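# Swap two shelf bins into their color-marked spots

## Task

The two bins on the shelf sit in each other's places. Move each one into the shelf spot marked with its own color, centered on that mark, open side facing outward and its parts still inside. The board overhead is low, so the bin may need tilting on the way. Slide each bin fully in until it sits behind the shelf's front lip. At the end no bin may still be tilted or held up by the gripper, and each must stay in place on its own without the robot supporting it.

## Robot and tools

Robot: one six-joint arm (Doosan M1013) with a Robotiq 2F-140 two-finger gripper. There is only one arm, so every command row covers that arm alone.

Frame: results report positions in a scene frame. Its origin is on the tabletop right under the arm base, +z is up, and +y is to the left when facing along +x. The base itself may sit slightly tilted. end_effector_position (metres) is the point between the pads when closed; end_effector_quat_wxyz gives orientation as w,x,y,z. Velocities are in m/s and rad/s. The printed hand position can be off, more so when the arm is stretched far. The fingers point along the gripper's +z and open along its y. Closed fingertips extend about 33 mm past that point, fully open ones about 9 mm; while closing, tips travel roughly 24 mm further out, so keep that clearance above surfaces.

Tool execute_actions, argument actions: a list holding one item or nothing. An empty list only reports the current state (with pictures). An item with rows is a motion: rows is a list of 1 to 15 rows, steps is 1 to 15 (default 15, minimum 4 for a motion), each step lasting 1/30 s; each row is used for one step and the final row repeats to fill out the steps. An item with only steps (up to 300) is a wait that sends nothing new. Optional pictures: true adds camera images (cam_high, cam_low, cam_wrist, each 504x504).

Each row has 9 numbers in this order: joint_1 waist, joint_2 shoulder, joint_3 elbow, joint_4 forearm roll, joint_5 wrist pitch, joint_6 wrist roll, then gripper position, gripper force_limit, gripper speed. The six joint values are absolute target angles in radians, in the same form the Joint positions line prints, not offsets. Ranges: waist, shoulder, forearm roll, wrist pitch and wrist roll -6.283 to 6.283; elbow -2.792 to 2.792. A target more than 0.010 rad beyond a limit and further out than the current angle makes the whole call refused (nothing is sent). True limits may differ by up to 0.010 rad; a target past the true end gets clipped there and a joint sent to its limit line may appear, possibly referring to an earlier move. Absence of that line proves nothing.

Gripper numbers are each in [-1, 1] and absolute. position: +1 fully open (140 mm), about -0.8 pads touching, -1 closes until blocked. force_limit: roughly 14 N at -1, 60 N at 0, 107 N at +1. speed: about 30 mm/s at -1, 140 at 0, 250 at +1. After closing with -1, confirm object_status = 2 (stopped on something while closing). Other codes: 0 moving, 1 blocked while opening, 3 reached target or pads met (a thin item may still be in hand). To apply a new force_limit during a grip, also change position slightly, e.g. -1 to -0.98. position_measured is in counts, 3 open to 230 closed, not linear in mm.

Motion limits: joint targets are slewed at up to 2.09 rad/s (waist, shoulder), 3.14 (elbow), 3.93 (wrist joints), with 0.3 s to ramp up, and all joints are synchronized. Targets are also held within a lead of the measured angle (0.456, 0.683, 0.854 rad for those groups), and scaled back if they would put the hand over 70 mm from where it is. So big moves take several calls.

Timing: each result is captured 4 steps before its action ends; those steps run while you compose the next reply. The arm keeps chasing the last target during your reply until it barely moves or a step is HELD. HELD marks steps where your row was partly or fully not sent; joint command not followed means the clearance check altered targets (mount blocks and posts count as arm). A wait counts time from the previous result, including reply time.

Result lines: Joint positions and Joint velocities in column order; joint torques (offset, scaled, noisy, changing at rest only with contact or load); Flange force, the outside force at the gripper including held weight, with some error and sometimes no reading.

Faults to avoid: a joint torque reaching its load limit (waist 299, shoulder 299, elbow 140, wrist joints 39.6 N m, held weight included) or any outside force of 144 N stops the arm for 10 s and drops the rest of the call, the arm yielding to the contact. Long holding under load heats motors; MOTOR HOT warns, and going on causes an OVER-TEMPERATURE FAULT brake stop. Avoid dropping bins, spilling parts, slamming, hard collisions or heavy pushing, and never let anything leave the table. Occasional brief tugs on a held item or nudges to loose objects can happen.

zoom_image: camera (cam_high, cam_low or cam_wrist) and region [x0, y0, x1, y1] in pixels of that camera's latest image, origin top-left, at most 504 by 504; gives a closer view. read_manual: optional section, only "licences"; returns licence text, no motion. finished_scene: argument scene, the number of the current scene; ends it irreversibly, grades it and gives the next task. Replying without any tool call ends everything.

For this job: release each bin fully so it rests flat, unheld, behind the lip before finishing.

Each tool is called after "Call:" as a command line: name --argument value for each argument, lists and objects as JSON in quotes; but a table of rows of numbers goes row by row, as --pt "numbers of a row", without its own name.

## Session

Call:
execute_actions --actions '[]'

Scene clock: 0.00 s of 14400.00 s.
end_effector_position=(+0.2222, -0.3595, +0.3527) position_measured=3 object_status=3 end_effector_quat_wxyz=(-0.330, +0.730, +0.590, -0.101) end_effector_velocity=(+0.000, -0.000, +0.000) end_effector_angular_velocity=(+0.001, -0.001, -0.000)
Joint positions: [-0.958  0.155  1.738 -0.23   1.918 -0.725]
Joint velocities: [ 0.     0.    -0.001  0.001  0.    -0.   ]
Joint torques (N m, as the joint torque sensors report them, + toward a larger angle): no reading
Flange force (N, the push that the arm receives, along the gripper's own x y z axes): no reading

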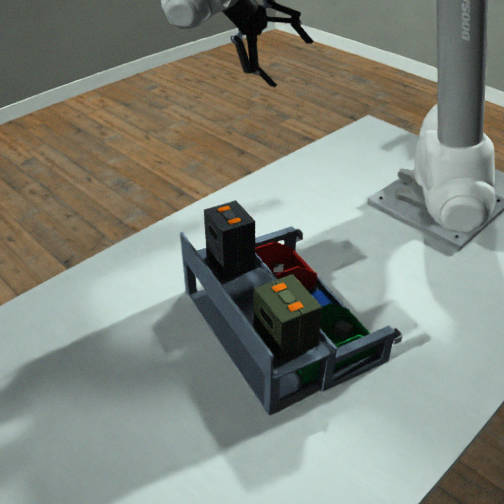

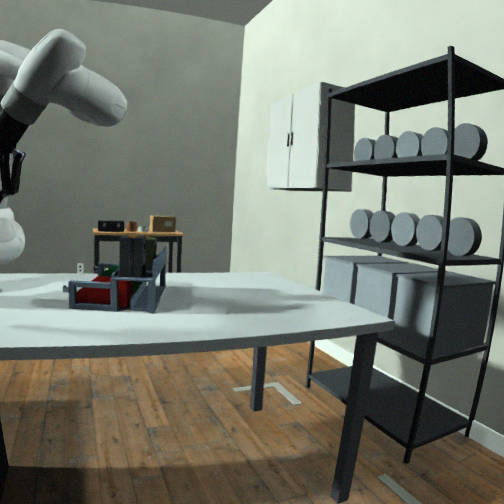

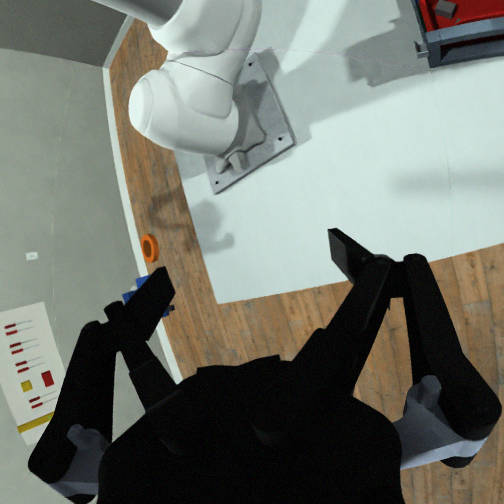

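Call:
zoom_image --camera "cam_high" --region '[160, 180, 420, 430]'

Call:
zoom_image --camera "cam_low" --region '[40, 220, 200, 330]'

Call:
execute_actions --actions '[{"rows":[[0,0.0,1.6,0,1.3,0,1,0,0]]}]'

Call:
execute_actions --actions '[{"steps":60}]' --pictures true

Region (160, 180, 420, 430) of cam_high's 504x504 image, scaled by 1.938, with more detail than that image has; it fills the top 485 rows of this view, and the rest is white.

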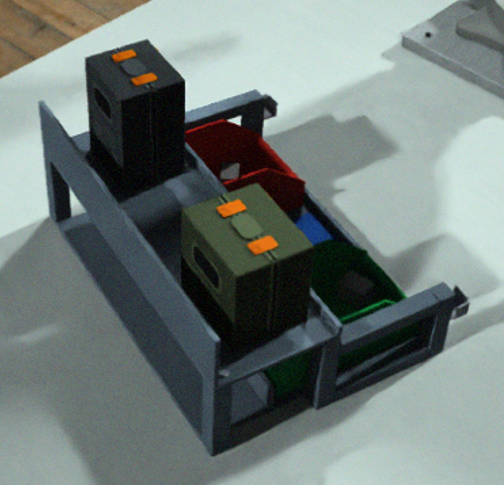

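Region (40, 220, 200, 330) of cam_low's 504x504 image, scaled by 3.150, with more detail than that image has; it fills the top 346 rows of this view, and the rest is white.

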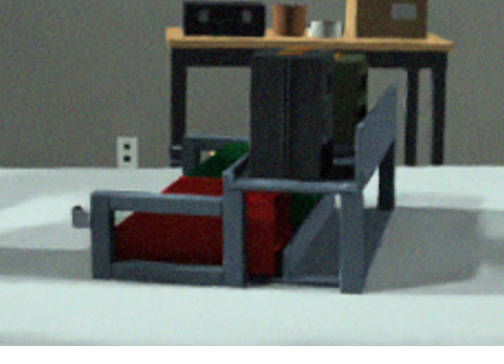

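Scene clock: 0.63 s of 14400.00 s.
end_effector_position=(+0.3695, -0.3411, +0.3591) position_measured=3 object_status=3 end_effector_quat_wxyz=(-0.137, +0.786, +0.594, -0.100) end_effector_velocity=(+0.484, +0.172, +0.072) end_effector_angular_velocity=(-0.703, -0.829, +0.041)
Joint positions: [-0.751  0.095  1.684 -0.14   1.676 -0.441]
Joint velocities: [ 0.738 -0.169 -0.149  0.248 -0.666  0.784]
Joint torques (N m, as the joint torque sensors report them, + toward a larger angle): [ -1.25 -45.88 -36.07   3.16   1.24   0.29]
Flange force (N, the push that the arm receives, along the gripper's own x y z axes): [1.1 -1.4 -3.2]
Steps of this call (steps 1 to 8: nothing new was sent; steps 9 to 19: the first 11 steps of this action). Readings (joint positions | what the end effector reports):
9: [-0.958 0.155 1.738 -0.230 1.918 -0.724] | position_measured=3 object_status=3
10: [-0.955 0.154 1.738 -0.228 1.913 -0.719] | position_measured=3 object_status=3
12: [-0.925 0.145 1.728 -0.213 1.872 -0.671] | position_measured=3 object_status=3
16: [-0.825 0.113 1.701 -0.167 1.750 -0.527] | position_measured=3 object_status=3
19: the state above

Scene clock: 2.63 s of 14400.00 s.
end_effector_position=(+0.6367, +0.0533, +0.4503) position_measured=3 object_status=3 end_effector_quat_wxyz=(+0.086, +0.692, +0.712, +0.085) end_effector_velocity=(+0.000, +0.000, -0.000) end_effector_angular_velocity=(+0.000, +0.001, +0.001)
Joint positions: [ 0.  -0.   1.6  0.   1.3  0. ]
Joint velocities: [ 0.     0.     0.     0.    -0.    -0.001]
Joint torques (N m, as the joint torque sensors report them, + toward a larger angle): [ -2.02 -40.58 -39.49   3.58   0.39   0.18]
Flange force (N, the push that the arm receives, along the gripper's own x y z axes): [2.8 2.5 -2.5]
Kept back: nothing.
Steps of this call (steps 1 to 4: the last 4 steps of your previous action; steps 5 to 45: the robot went on to your last target; steps 46 to 60: nothing new was sent). Readings (joint positions | what the end effector reports):
1: [-0.726 0.089 1.679 -0.132 1.654 -0.415] | position_measured=3 object_status=3
2: [-0.701 0.084 1.675 -0.124 1.633 -0.391] | position_measured=3 object_status=3
4: [-0.650 0.074 1.666 -0.110 1.595 -0.346] | position_measured=3 object_status=3
8: [-0.547 0.058 1.651 -0.086 1.530 -0.269] | position_measured=3 object_status=3
60: the state above
The arm was judged still, so your last target was given up. Only a new action makes it travel on or press farther. Fingers that are still opening or closing keep moving.

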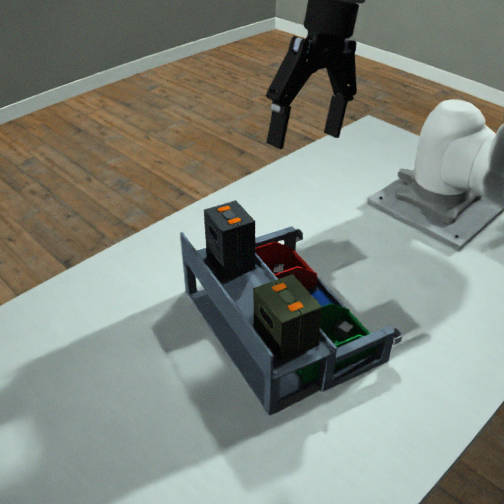

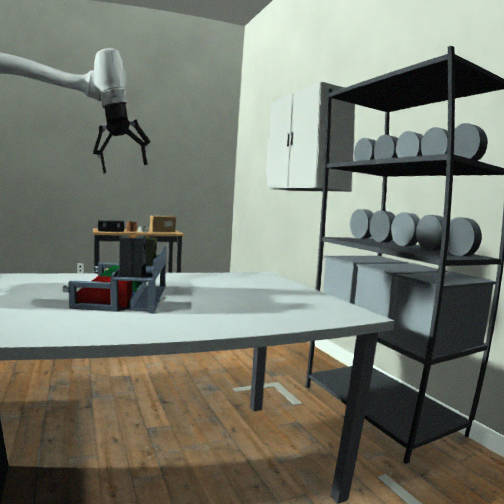

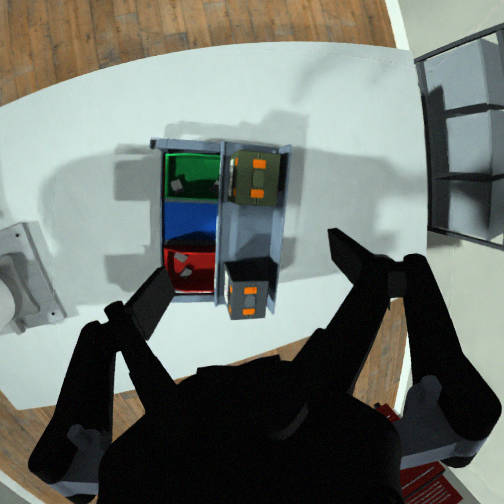

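Call:
execute_actions --actions '[{"rows":[[0.1,-0.162,1.911,0,1.393,1.7,1,0,0]]}]'

Call:
execute_actions --actions '[{"steps":45}]' --pictures true

Call:
zoom_image --camera "cam_wrist" --region '[100, 50, 400, 350]'

Scene clock: 3.30 s of 14400.00 s.
end_effector_position=(+0.5367, +0.0787, +0.3968) position_measured=3 object_status=3 end_effector_quat_wxyz=(+0.028, +0.850, +0.524, +0.051) end_effector_velocity=(-0.339, +0.067, -0.173) end_effector_angular_velocity=(+0.256, +0.430, -2.324)
Joint positions: [ 0.052 -0.085  1.763  0.     1.349  0.546]
Joint velocities: [ 0.174 -0.281  0.536 -0.     0.161  2.513]
Joint torques (N m, as the joint torque sensors report them, + toward a larger angle): [ -2.02 -31.31 -40.92   3.89   0.49  -0.01]
Flange force (N, the push that the arm receives, along the gripper's own x y z axes): [2.1 0.6 -0.9]
Steps of this call (steps 1 to 9: nothing new was sent; steps 10 to 20: the first 11 steps of this action). Readings (joint positions | what the end effector reports):
10: [0.000 -0.000 1.600 -0.000 1.300 0.000] | position_measured=3 object_status=3
11: [0.001 -0.001 1.602 0.000 1.300 0.007] | position_measured=3 object_status=3
13: [0.007 -0.011 1.623 0.000 1.307 0.063] | position_measured=3 object_status=3
17: [0.034 -0.055 1.705 0.000 1.331 0.313] | position_measured=3 object_status=3
20: the state above

Scene clock: 4.80 s of 14400.00 s.
end_effector_position=(+0.4417, +0.0925, +0.3494) position_measured=3 object_status=3 end_effector_quat_wxyz=(+0.002, +1.000, -0.001, +0.000) end_effector_velocity=(-0.000, -0.000, -0.000) end_effector_angular_velocity=(-0.000, +0.001, -0.000)
Joint positions: [ 0.1   -0.162  1.911  0.     1.393  1.7  ]
Joint velocities: [-0. -0.  0. -0.  0.  0.]
Joint torques (N m, as the joint torque sensors report them, + toward a larger angle): [ -2.18 -22.82 -37.69   3.77   0.44  -0.57]
Flange force (N, the push that the arm receives, along the gripper's own x y z axes): [1.6 -6.3 -4.8]
Kept back: nothing.
Steps of this call (steps 1 to 4: the last 4 steps of your previous action; steps 5 to 30: the robot went on to your last target; steps 31 to 45: nothing new was sent). Readings (joint positions | what the end effector reports):
1: [0.058 -0.094 1.781 0.000 1.354 0.634] | position_measured=3 object_status=3
2: [0.063 -0.103 1.798 0.000 1.359 0.728] | position_measured=3 object_status=3
4: [0.074 -0.119 1.829 0.000 1.369 0.940] | position_measured=3 object_status=3
8: [0.090 -0.146 1.880 0.000 1.384 1.397] | position_measured=3 object_status=3
45: the state above
The arm was judged still, so your last target was given up. Only a new action makes it travel on or press farther. Fingers that are still opening or closing keep moving.

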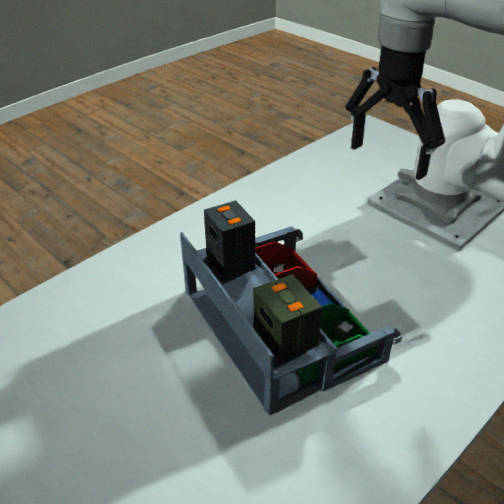

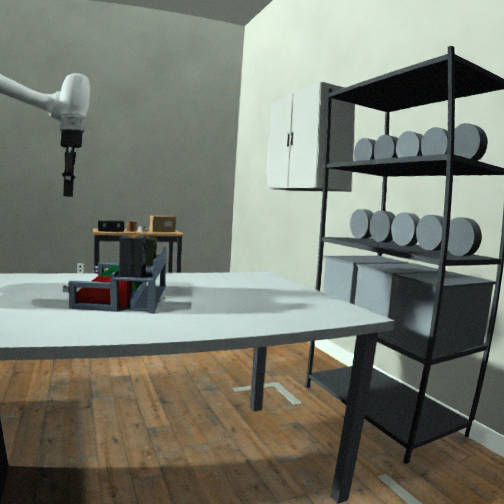

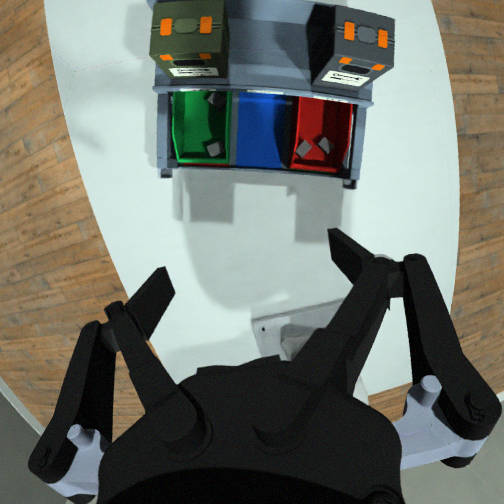

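Region (100, 50, 400, 350) of cam_wrist's 504x504 image, scaled by 1.680, with more detail than that image has.

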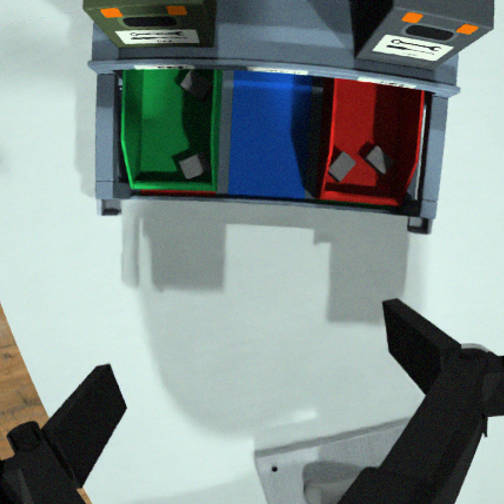

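Call:
execute_actions --actions '[{"rows":[[0.1,-0.127,2.206,0,1.063,1.7,1,0,0]]}]'

Call:
execute_actions --actions '[{"steps":30}]' --pictures true

Scene clock: 5.30 s of 14400.00 s.
end_effector_position=(+0.4076, +0.0875, +0.1941) position_measured=3 object_status=3 end_effector_quat_wxyz=(+0.002, +1.000, -0.001, -0.000) end_effector_velocity=(-0.152, -0.021, -0.380) end_effector_angular_velocity=(-0.002, +0.020, +0.001)
Joint positions: [ 0.1   -0.13   2.179 -0.     1.094  1.7  ]
Joint velocities: [-0.     0.087  0.694  0.    -0.761 -0.001]
Joint torques (N m, as the joint torque sensors report them, + toward a larger angle): [  0.19 -33.73 -50.07   4.71   0.26  -0.03]
Flange force (N, the push that the arm receives, along the gripper's own x y z axes): [1.3 0.4 -2.2]
Steps of this call (steps 1 to 4: nothing new was sent; steps 5 to 15: the first 11 steps of this action). Readings (joint positions | what the end effector reports):
5: [0.100 -0.162 1.911 0.000 1.393 1.700] | position_measured=3 object_status=3
6: [0.100 -0.162 1.916 0.000 1.387 1.700] | position_measured=3 object_status=3
8: [0.100 -0.157 1.961 0.000 1.337 1.700] | position_measured=3 object_status=3
12: [0.100 -0.141 2.089 -0.000 1.194 1.700] | position_measured=3 object_status=3
15: the state above

Scene clock: 6.30 s of 14400.00 s.
end_effector_position=(+0.4018, +0.0868, +0.1796) position_measured=3 object_status=3 end_effector_quat_wxyz=(+0.002, +1.000, -0.001, +0.000) end_effector_velocity=(-0.000, -0.000, -0.000) end_effector_angular_velocity=(-0.000, +0.000, -0.000)
Joint positions: [ 0.1   -0.127  2.206 -0.     1.063  1.7  ]
Joint velocities: [-0.  0.  0. -0. -0.  0.]
Joint torques (N m, as the joint torque sensors report them, + toward a larger angle): [ -4.64 -22.99 -33.34   3.15   0.91  -0.27]
Flange force (N, the push that the arm receives, along the gripper's own x y z axes): [2.6 -12.6 -2.0]
Kept back: nothing.
Steps of this call (steps 1 to 4: the last 4 steps of your previous action; steps 5 to 30: the robot went on to your last target). Readings (joint positions | what the end effector reports):
1: [0.100 -0.128 2.197 -0.000 1.073 1.700] | position_measured=3 object_status=3
2: [0.100 -0.127 2.205 -0.000 1.065 1.700] | position_measured=3 object_status=3
4: [0.100 -0.127 2.205 -0.000 1.063 1.700] | position_measured=3 object_status=3
8: [0.100 -0.127 2.206 -0.000 1.063 1.700] | position_measured=3 object_status=3
30: the state above
The arm was judged still, so your last target was given up. Only a new action makes it travel on or press farther. Fingers that are still opening or closing keep moving.

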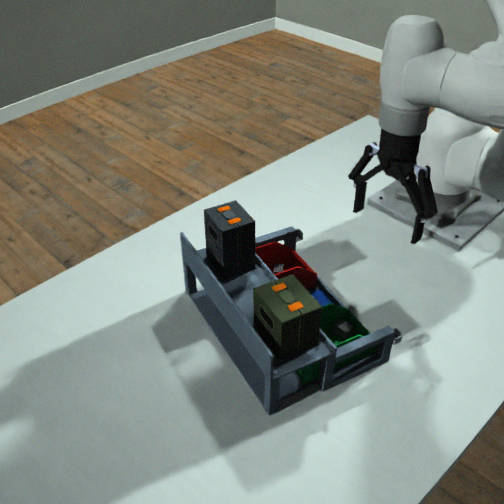

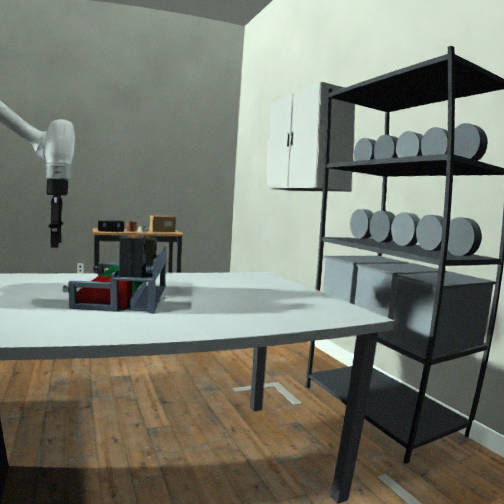

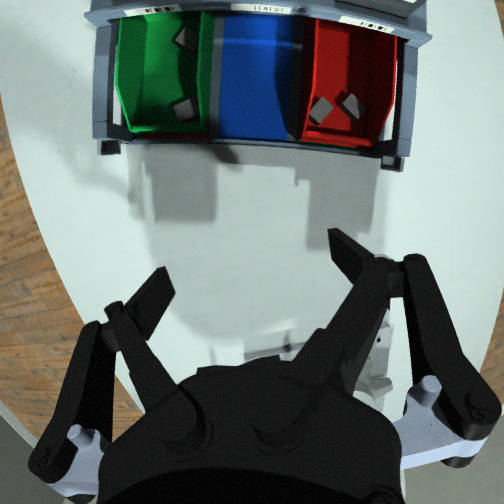

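Call:
execute_actions --actions '[{"rows":[[-0.038,0.004,2.148,0,0.99,1.842,1,0,0]]}]'

Call:
execute_actions --actions '[{"steps":20}]' --pictures true

Call:
zoom_image --camera "cam_wrist" --region '[50, 20, 450, 320]'

Call:
zoom_image --camera "cam_high" --region '[240, 180, 440, 380]'

Scene clock: 7.00 s of 14400.00 s.
end_effector_position=(+0.4697, +0.0298, +0.1498) position_measured=3 object_status=3 end_effector_quat_wxyz=(+0.002, +0.990, -0.141, +0.000) end_effector_velocity=(+0.002, -0.000, +0.001) end_effector_angular_velocity=(-0.000, -0.005, -0.004)
Joint positions: [-0.038  0.004  2.148  0.     0.99   1.842]
Joint velocities: [ 0.    -0.    -0.003 -0.    -0.003  0.004]
Joint torques (N m, as the joint torque sensors report them, + toward a larger angle): [ -1.23 -29.82 -31.04   3.18   0.8   -0.03]
Flange force (N, the push that the arm receives, along the gripper's own x y z axes): [-4.2 -3.3 -7.3]
Steps of this call (steps 1 to 10: nothing new was sent; steps 11 to 21: the first 11 steps of this action). Readings (joint positions | what the end effector reports):
11: [0.100 -0.127 2.206 0.000 1.063 1.700] | position_measured=3 object_status=3
12: [0.096 -0.124 2.205 0.000 1.061 1.704] | position_measured=3 object_status=3
14: [0.067 -0.096 2.192 0.000 1.045 1.735] | position_measured=3 object_status=3
18: [-0.026 -0.007 2.153 0.000 0.997 1.829] | position_measured=3 object_status=3
21: the state above

Scene clock: 7.67 s of 14400.00 s.
end_effector_position=(+0.4698, +0.0299, +0.1499) position_measured=3 object_status=3 end_effector_quat_wxyz=(+0.002, +0.990, -0.141, +0.000) end_effector_velocity=(-0.000, +0.000, -0.000) end_effector_angular_velocity=(+0.000, +0.001, -0.001)
Joint positions: [-0.038  0.004  2.148  0.     0.99   1.842]
Joint velocities: [ 0.     0.001  0.     0.    -0.     0.001]
Joint torques (N m, as the joint torque sensors report them, + toward a larger angle): [ -2.27 -34.35 -31.92   3.02   0.17   0.09]
Flange force (N, the push that the arm receives, along the gripper's own x y z axes): [2.3 -5.3 -3.4]
Kept back: nothing.
Steps of this call (steps 1 to 4: the last 4 steps of your previous action; steps 5 to 15: the robot went on to your last target; steps 16 to 20: nothing new was sent). Readings (joint positions | what the end effector reports):
1: [-0.038 0.004 2.148 0.000 0.990 1.842] | position_measured=3 object_status=3
2: [-0.038 0.004 2.148 0.000 0.990 1.842] | position_measured=3 object_status=3
4: [-0.038 0.004 2.148 0.000 0.990 1.842] | position_measured=3 object_status=3
8: [-0.038 0.004 2.148 0.000 0.990 1.842] | position_measured=3 object_status=3
20: the state above
The arm was judged still, so your last target was given up. Only a new action makes it travel on or press farther. Fingers that are still opening or closing keep moving.

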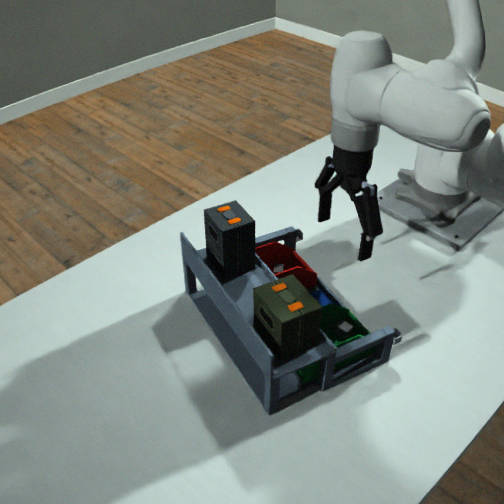

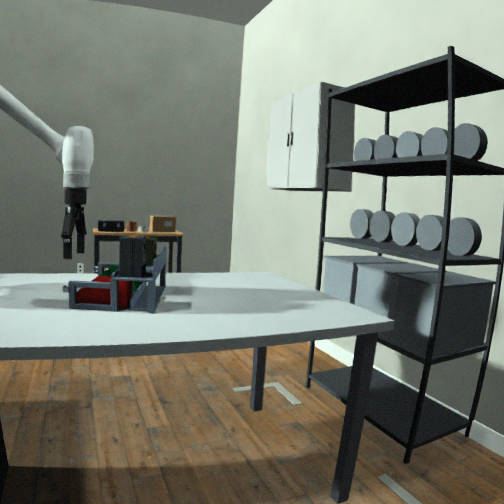

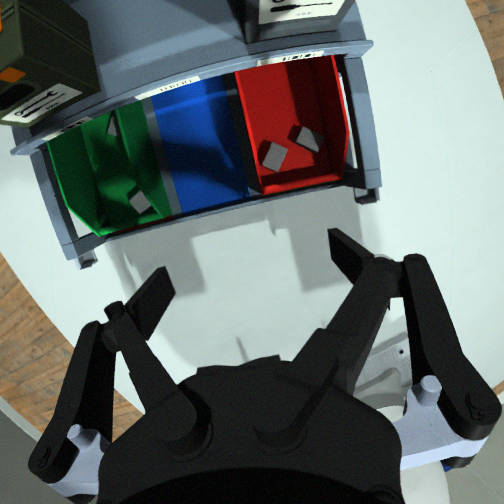

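Region (50, 20, 450, 320) of cam_wrist's 504x504 image, scaled by 1.260, with more detail than that image has; it fills the top 378 rows of this view, and the rest is white.

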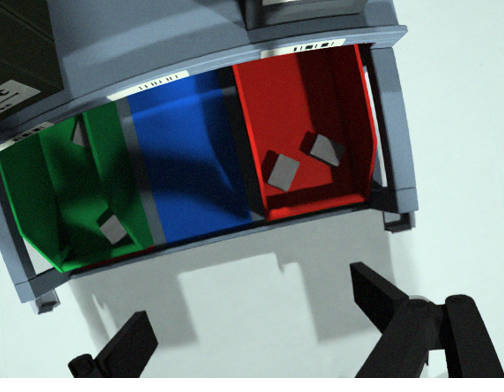

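Region (240, 180, 440, 380) of cam_high's 504x504 image, scaled by 2.520, with more detail than that image has.

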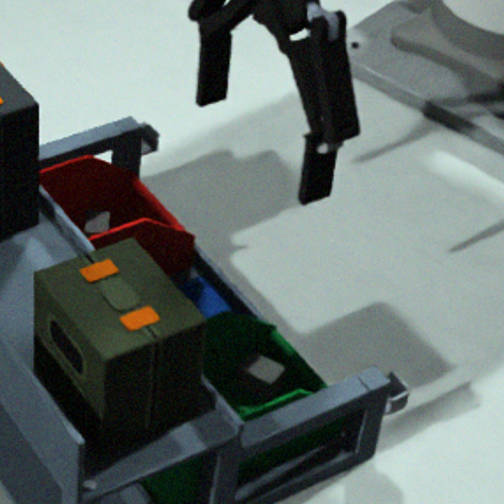

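Call:
execute_actions --actions '[{"rows":[[-0.038,0.062,2.1985,0,0.881,1.842,1,0,0]]}]' --pictures true

Call:
zoom_image --camera "cam_low" --region '[40, 240, 180, 330]'

Call:
zoom_image --camera "cam_high" --region '[240, 180, 440, 380]'

Scene clock: 8.27 s of 14400.00 s.
end_effector_position=(+0.4699, +0.0297, +0.0999) position_measured=3 object_status=3 end_effector_quat_wxyz=(+0.002, +0.990, -0.140, +0.001) end_effector_velocity=(-0.000, +0.000, -0.000) end_effector_angular_velocity=(+0.000, +0.000, +0.001)
Joint positions: [-0.038  0.062  2.198 -0.     0.881  1.842]
Joint velocities: [-0.     0.001  0.     0.    -0.001 -0.001]
Joint torques (N m, as the joint torque sensors report them, + toward a larger angle): [ -1.8  -33.79 -28.68   3.     0.73   0.25]
Flange force (N, the push that the arm receives, along the gripper's own x y z axes): [-0.9 -2.2 -5.7]
Steps of this call (steps 1 to 7: nothing new was sent; steps 8 to 18: the first 11 steps of this action). Readings (joint positions | what the end effector reports):
8: [-0.038 0.004 2.148 0.000 0.990 1.842] | position_measured=3 object_status=3
9: [-0.038 0.007 2.151 0.000 0.983 1.842] | position_measured=3 object_status=3
11: [-0.038 0.035 2.176 0.000 0.929 1.842] | position_measured=3 object_status=3
15: [-0.038 0.062 2.198 -0.000 0.881 1.842] | position_measured=3 object_status=3
18: the state above

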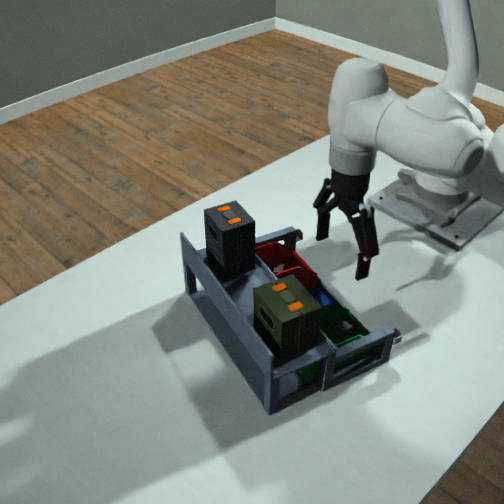

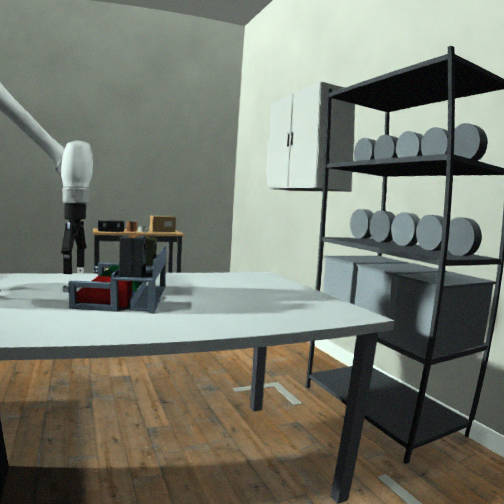

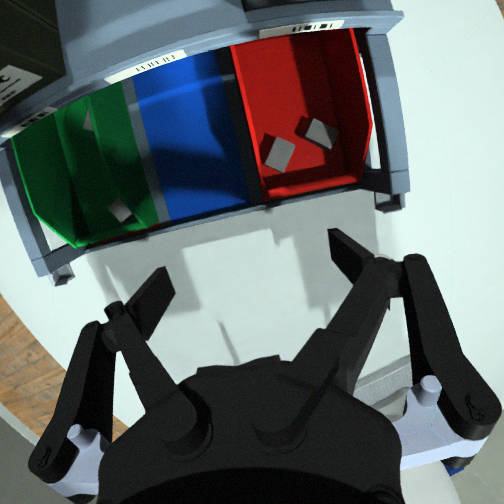

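Region (40, 240, 180, 330) of cam_low's 504x504 image, scaled by 3.600, with more detail than that image has; it fills the top 324 rows of this view, and the rest is white.

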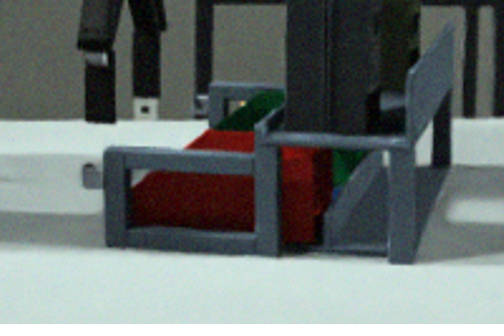

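Region (240, 180, 440, 380) of cam_high's 504x504 image, scaled by 2.520, with more detail than that image has.

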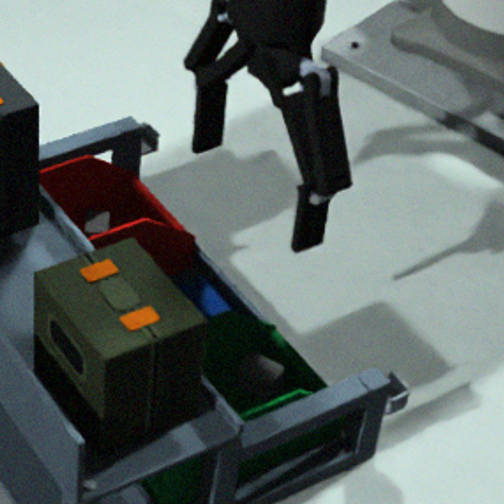

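Call:
execute_actions --actions '[{"rows":[[-0.1,0.004,2.148,0,0.99,0.096,1,0,0]]}]'

Call:
execute_actions --actions '[{"rows":[[-0.213,0.087,2.1034,0,0.951,0.096,-0.2,1,0]]}]'

Call:
execute_actions --actions '[{"steps":20}]' --pictures true

Call:
zoom_image --camera "cam_low" --region '[40, 240, 180, 330]'

Call:
zoom_image --camera "cam_high" --region '[240, 180, 440, 380]'

Scene clock: 9.07 s of 14400.00 s.
end_effector_position=(+0.4713, +0.0099, +0.1341) position_measured=3 object_status=3 end_effector_quat_wxyz=(+0.002, +0.982, +0.189, +0.000) end_effector_velocity=(-0.002, -0.063, +0.109) end_effector_angular_velocity=(-0.003, +0.013, +3.647)
Joint positions: [-0.08   0.022  2.164  0.     0.956  1.137]
Joint velocities: [-0.136 -0.126 -0.108  0.     0.236 -3.783]
Joint torques (N m, as the joint torque sensors report them, + toward a larger angle): [ -3.44 -31.3  -30.83   2.88   0.69  -0.24]
Flange force (N, the push that the arm receives, along the gripper's own x y z axes): [3.8 -9.5 -0.5]
Steps of this call (steps 1 to 4: the last 4 steps of your previous action; steps 5 to 13: the robot went on to your last target; steps 14 to 24: the first 11 steps of this action). Readings (joint positions | what the end effector reports):
14: [-0.038 0.062 2.198 -0.000 0.881 1.842] | position_measured=3 object_status=3
15: [-0.038 0.062 2.198 -0.000 0.882 1.836] | position_measured=3 object_status=3
17: [-0.042 0.058 2.195 -0.000 0.889 1.780] | position_measured=3 object_status=3
21: [-0.063 0.039 2.178 -0.000 0.925 1.494] | position_measured=3 object_status=3
24: the state above

Scene clock: 9.57 s of 14400.00 s.
end_effector_position=(+0.5064, -0.0598, +0.1301) position_measured=75 object_status=0 end_effector_quat_wxyz=(+0.002, +0.800, +0.601, -0.001) end_effector_velocity=(+0.001, -0.000, +0.001) end_effector_angular_velocity=(-0.001, -0.003, +0.004)
Joint positions: [-0.213  0.087  2.104  0.     0.951  0.096]
Joint velocities: [-0.    -0.    -0.001  0.    -0.001 -0.004]
Joint torques (N m, as the joint torque sensors report them, + toward a larger angle): [ -5.13 -40.48 -29.09   2.75   0.23  -0.11]
Flange force (N, the push that the arm receives, along the gripper's own x y z axes): [11.4 5.2 -4.2]
Steps of this call (steps 1 to 4: the last 4 steps of your previous action; steps 5 to 15: the first 11 steps of this action). Readings (joint positions | what the end effector reports):
5: [-0.094 0.009 2.153 0.000 0.980 0.518] | position_measured=3 object_status=0
6: [-0.097 0.009 2.151 0.000 0.981 0.416] | position_measured=6 object_status=0
8: [-0.115 0.019 2.142 0.000 0.978 0.254] | position_measured=21 object_status=0
12: [-0.202 0.079 2.107 0.000 0.954 0.102] | position_measured=52 object_status=0
15: the state above

Scene clock: 10.23 s of 14400.00 s.
end_effector_position=(+0.5065, -0.0597, +0.1302) position_measured=154 object_status=3 end_effector_quat_wxyz=(+0.002, +0.799, +0.601, -0.001) end_effector_velocity=(+0.000, -0.000, +0.000) end_effector_angular_velocity=(+0.000, -0.000, -0.000)
Joint positions: [-0.213  0.087  2.103  0.     0.951  0.096]
Joint velocities: [ 0.     0.    -0.001  0.     0.     0.   ]
Joint torques (N m, as the joint torque sensors report them, + toward a larger angle): [ -0.9  -39.08 -31.89   2.81   0.68   0.05]
Flange force (N, the push that the arm receives, along the gripper's own x y z axes): [0.9 -2.3 -4.6]
Kept back: nothing.
Steps of this call (steps 1 to 4: the last 4 steps of your previous action; steps 5 to 15: the robot went on to your last target; steps 16 to 20: nothing new was sent). Readings (joint positions | what the end effector reports):
1: [-0.213 0.087 2.104 0.000 0.951 0.096] | position_measured=82 object_status=0
2: [-0.213 0.087 2.103 0.000 0.951 0.096] | position_measured=90 object_status=0
4: [-0.213 0.087 2.103 0.000 0.951 0.096] | position_measured=105 object_status=0
8: [-0.213 0.087 2.103 0.000 0.951 0.096] | position_measured=135 object_status=0
20: the state above
The arm was judged still, so your last target was given up. Only a new action makes it travel on or press farther. Fingers that are still opening or closing keep moving.

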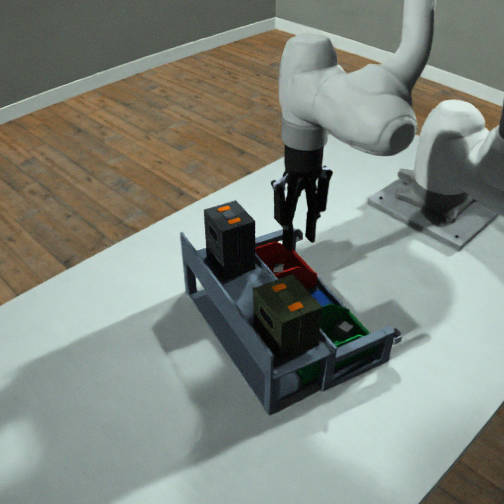

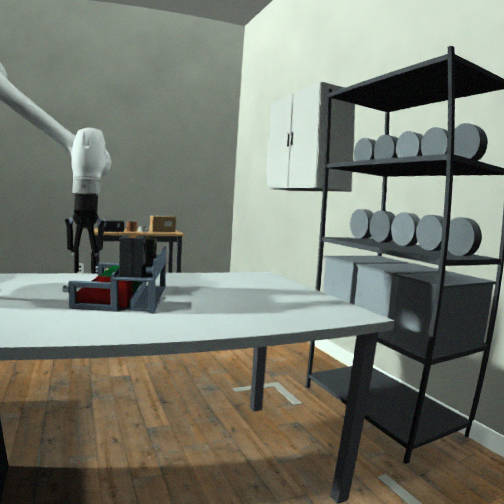

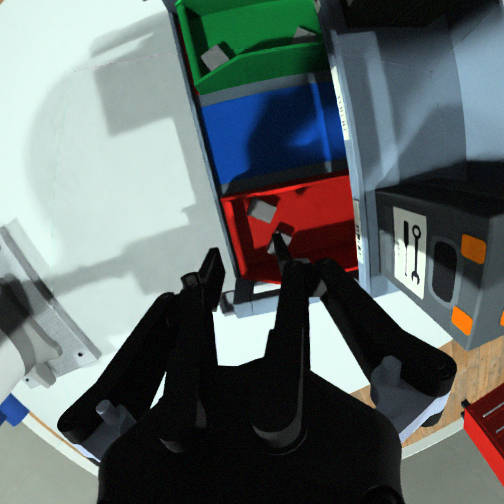

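Region (40, 240, 180, 330) of cam_low's 504x504 image, scaled by 3.600, with more detail than that image has; it fills the top 324 rows of this view, and the rest is white.

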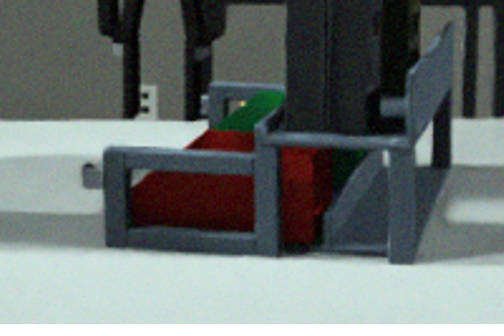

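Region (240, 180, 440, 380) of cam_high's 504x504 image, scaled by 2.520, with more detail than that image has.

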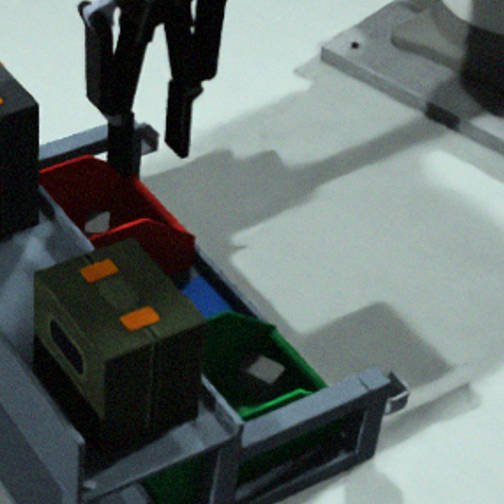

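Call:
execute_actions --actions '[{"rows":[[-0.213,0.138,2.1455,0,0.858,0.096,-0.2,1,0]]}]' --pictures true

Call:
zoom_image --camera "cam_wrist" --region '[150, 130, 400, 330]'

Call:
zoom_image --camera "cam_high" --region '[250, 210, 370, 330]'

Scene clock: 10.77 s of 14400.00 s.
end_effector_position=(+0.5058, -0.0597, +0.0857) position_measured=154 object_status=3 end_effector_quat_wxyz=(+0.002, +0.799, +0.601, -0.001) end_effector_velocity=(+0.000, +0.000, -0.000) end_effector_angular_velocity=(+0.000, -0.000, +0.000)
Joint positions: [-0.213  0.138  2.146 -0.     0.858  0.096]
Joint velocities: [ 0.  0. -0.  0. -0. -0.]
Joint torques (N m, as the joint torque sensors report them, + toward a larger angle): [ -3.42 -43.37 -30.59   2.64   0.55  -0.05]
Flange force (N, the push that the arm receives, along the gripper's own x y z axes): [5.8 -1.7 -0.5]
Steps of this call (steps 1 to 5: nothing new was sent; steps 6 to 16: the first 11 steps of this action). Readings (joint positions | what the end effector reports):
6: [-0.213 0.087 2.103 0.000 0.951 0.096] | position_measured=154 object_status=3
7: [-0.213 0.090 2.106 0.000 0.944 0.096] | position_measured=154 object_status=3
9: [-0.213 0.118 2.129 0.000 0.894 0.096] | position_measured=154 object_status=3
13: [-0.213 0.138 2.146 -0.000 0.858 0.096] | position_measured=154 object_status=3
16: the state above

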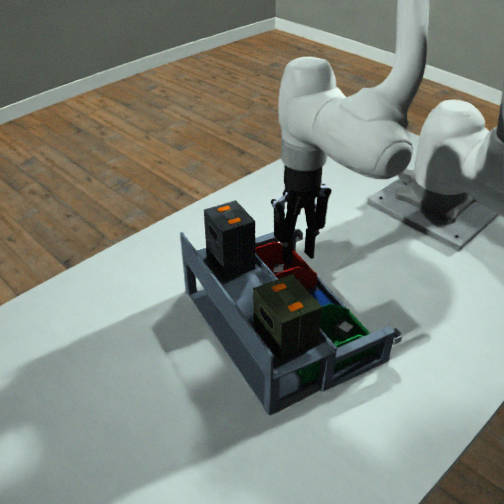

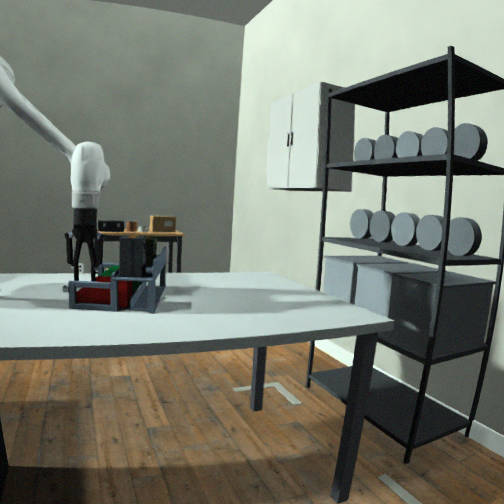

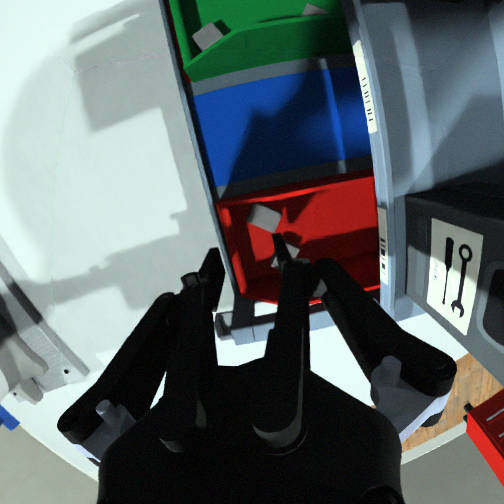

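Region (150, 130, 400, 330) of cam_wrist's 504x504 image, scaled by 2.016, with more detail than that image has; it fills the top 403 rows of this view, and the rest is white.

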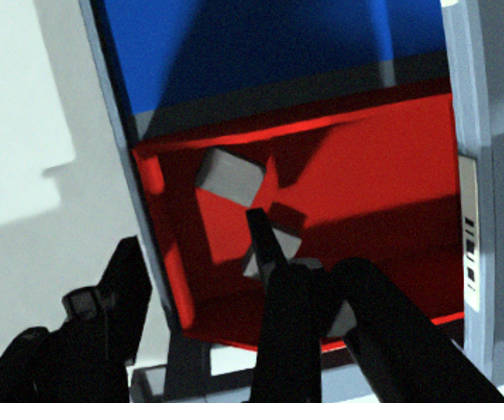

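Region (250, 210, 370, 330) of cam_high's 504x504 image, scaled by 4.200, with more detail than that image has.

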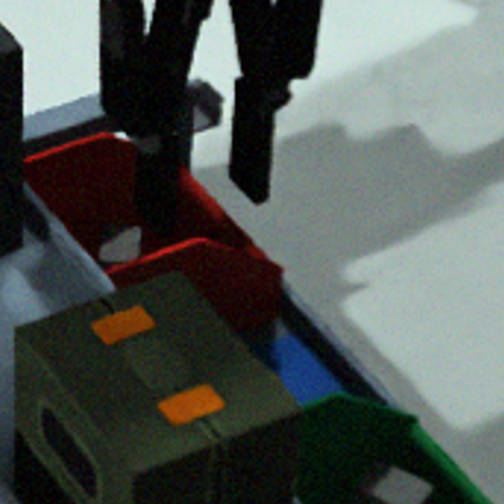

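Call:
execute_actions --actions '[{"rows":[[-0.197,0.130,2.173,0,0.838,0.112,-0.45,1,0]]}]' --pictures true

Call:
zoom_image --camera "cam_wrist" --region '[150, 130, 400, 330]'

Call:
zoom_image --camera "cam_high" --region '[250, 210, 370, 330]'

Call:
zoom_image --camera "cam_low" --region '[50, 260, 150, 320]'

Scene clock: 11.43 s of 14400.00 s.
end_effector_position=(+0.4950, -0.0496, +0.0783) position_measured=186 object_status=0 end_effector_quat_wxyz=(+0.002, +0.799, +0.601, -0.000) end_effector_velocity=(-0.000, -0.000, -0.000) end_effector_angular_velocity=(-0.001, -0.000, -0.000)
Joint positions: [-0.197  0.13   2.173  0.     0.838  0.112]
Joint velocities: [ 0.    -0.     0.    -0.001 -0.     0.001]
Joint torques (N m, as the joint torque sensors report them, + toward a larger angle): [ -2.64 -41.64 -27.93   2.23   0.68   0.24]
Flange force (N, the push that the arm receives, along the gripper's own x y z axes): [4.7 0.7 -4.7]
Steps of this call (steps 1 to 4: the last 4 steps of your previous action; steps 5 to 9: the robot went on to your last target; steps 10 to 20: the first 11 steps of this action). Readings (joint positions | what the end effector reports):
10: [-0.213 0.138 2.146 -0.000 0.858 0.096] | position_measured=154 object_status=0
11: [-0.210 0.136 2.151 0.000 0.854 0.098] | position_measured=157 object_status=0
13: [-0.198 0.130 2.172 0.000 0.839 0.111] | position_measured=173 object_status=0
17: [-0.197 0.130 2.173 0.000 0.838 0.112] | position_measured=186 object_status=0
20: the state above

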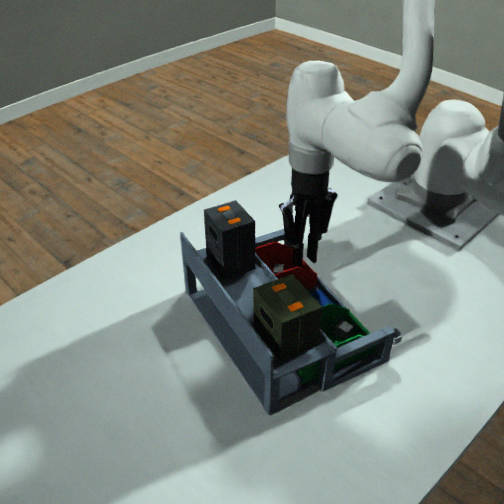

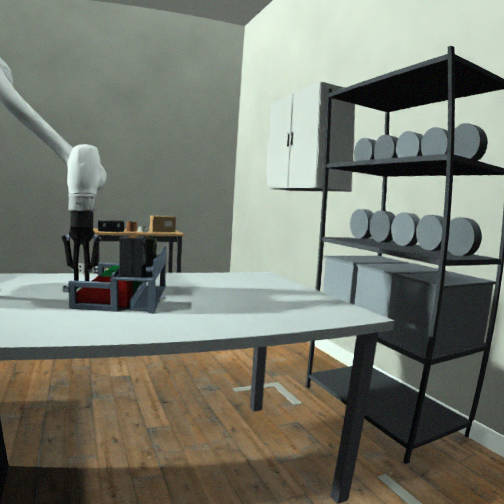

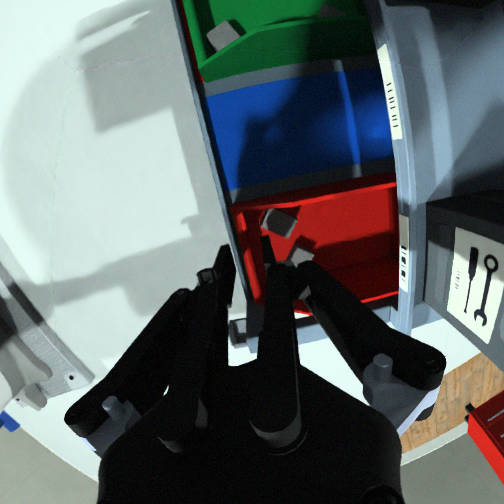

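Region (150, 130, 400, 330) of cam_wrist's 504x504 image, scaled by 2.016, with more detail than that image has; it fills the top 403 rows of this view, and the rest is white.

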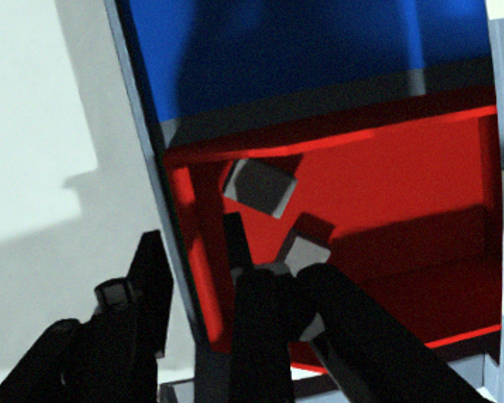

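Region (250, 210, 370, 330) of cam_high's 504x504 image, scaled by 4.200, with more detail than that image has.

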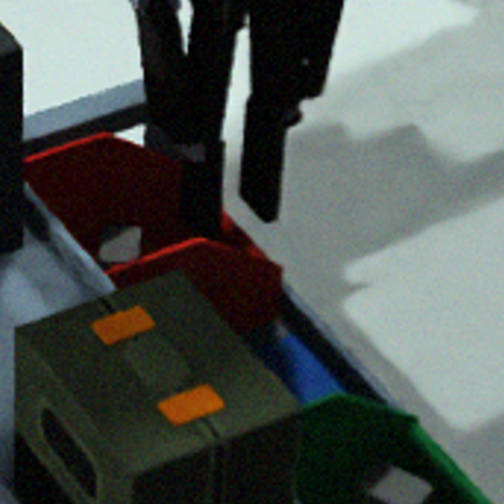

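Region (50, 260, 150, 320) of cam_low's 504x504 image, scaled by 5.040, with more detail than that image has; it fills the top 302 rows of this view, and the rest is white.

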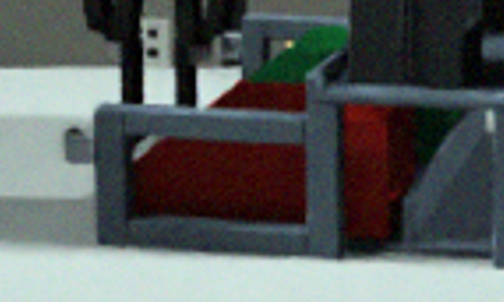

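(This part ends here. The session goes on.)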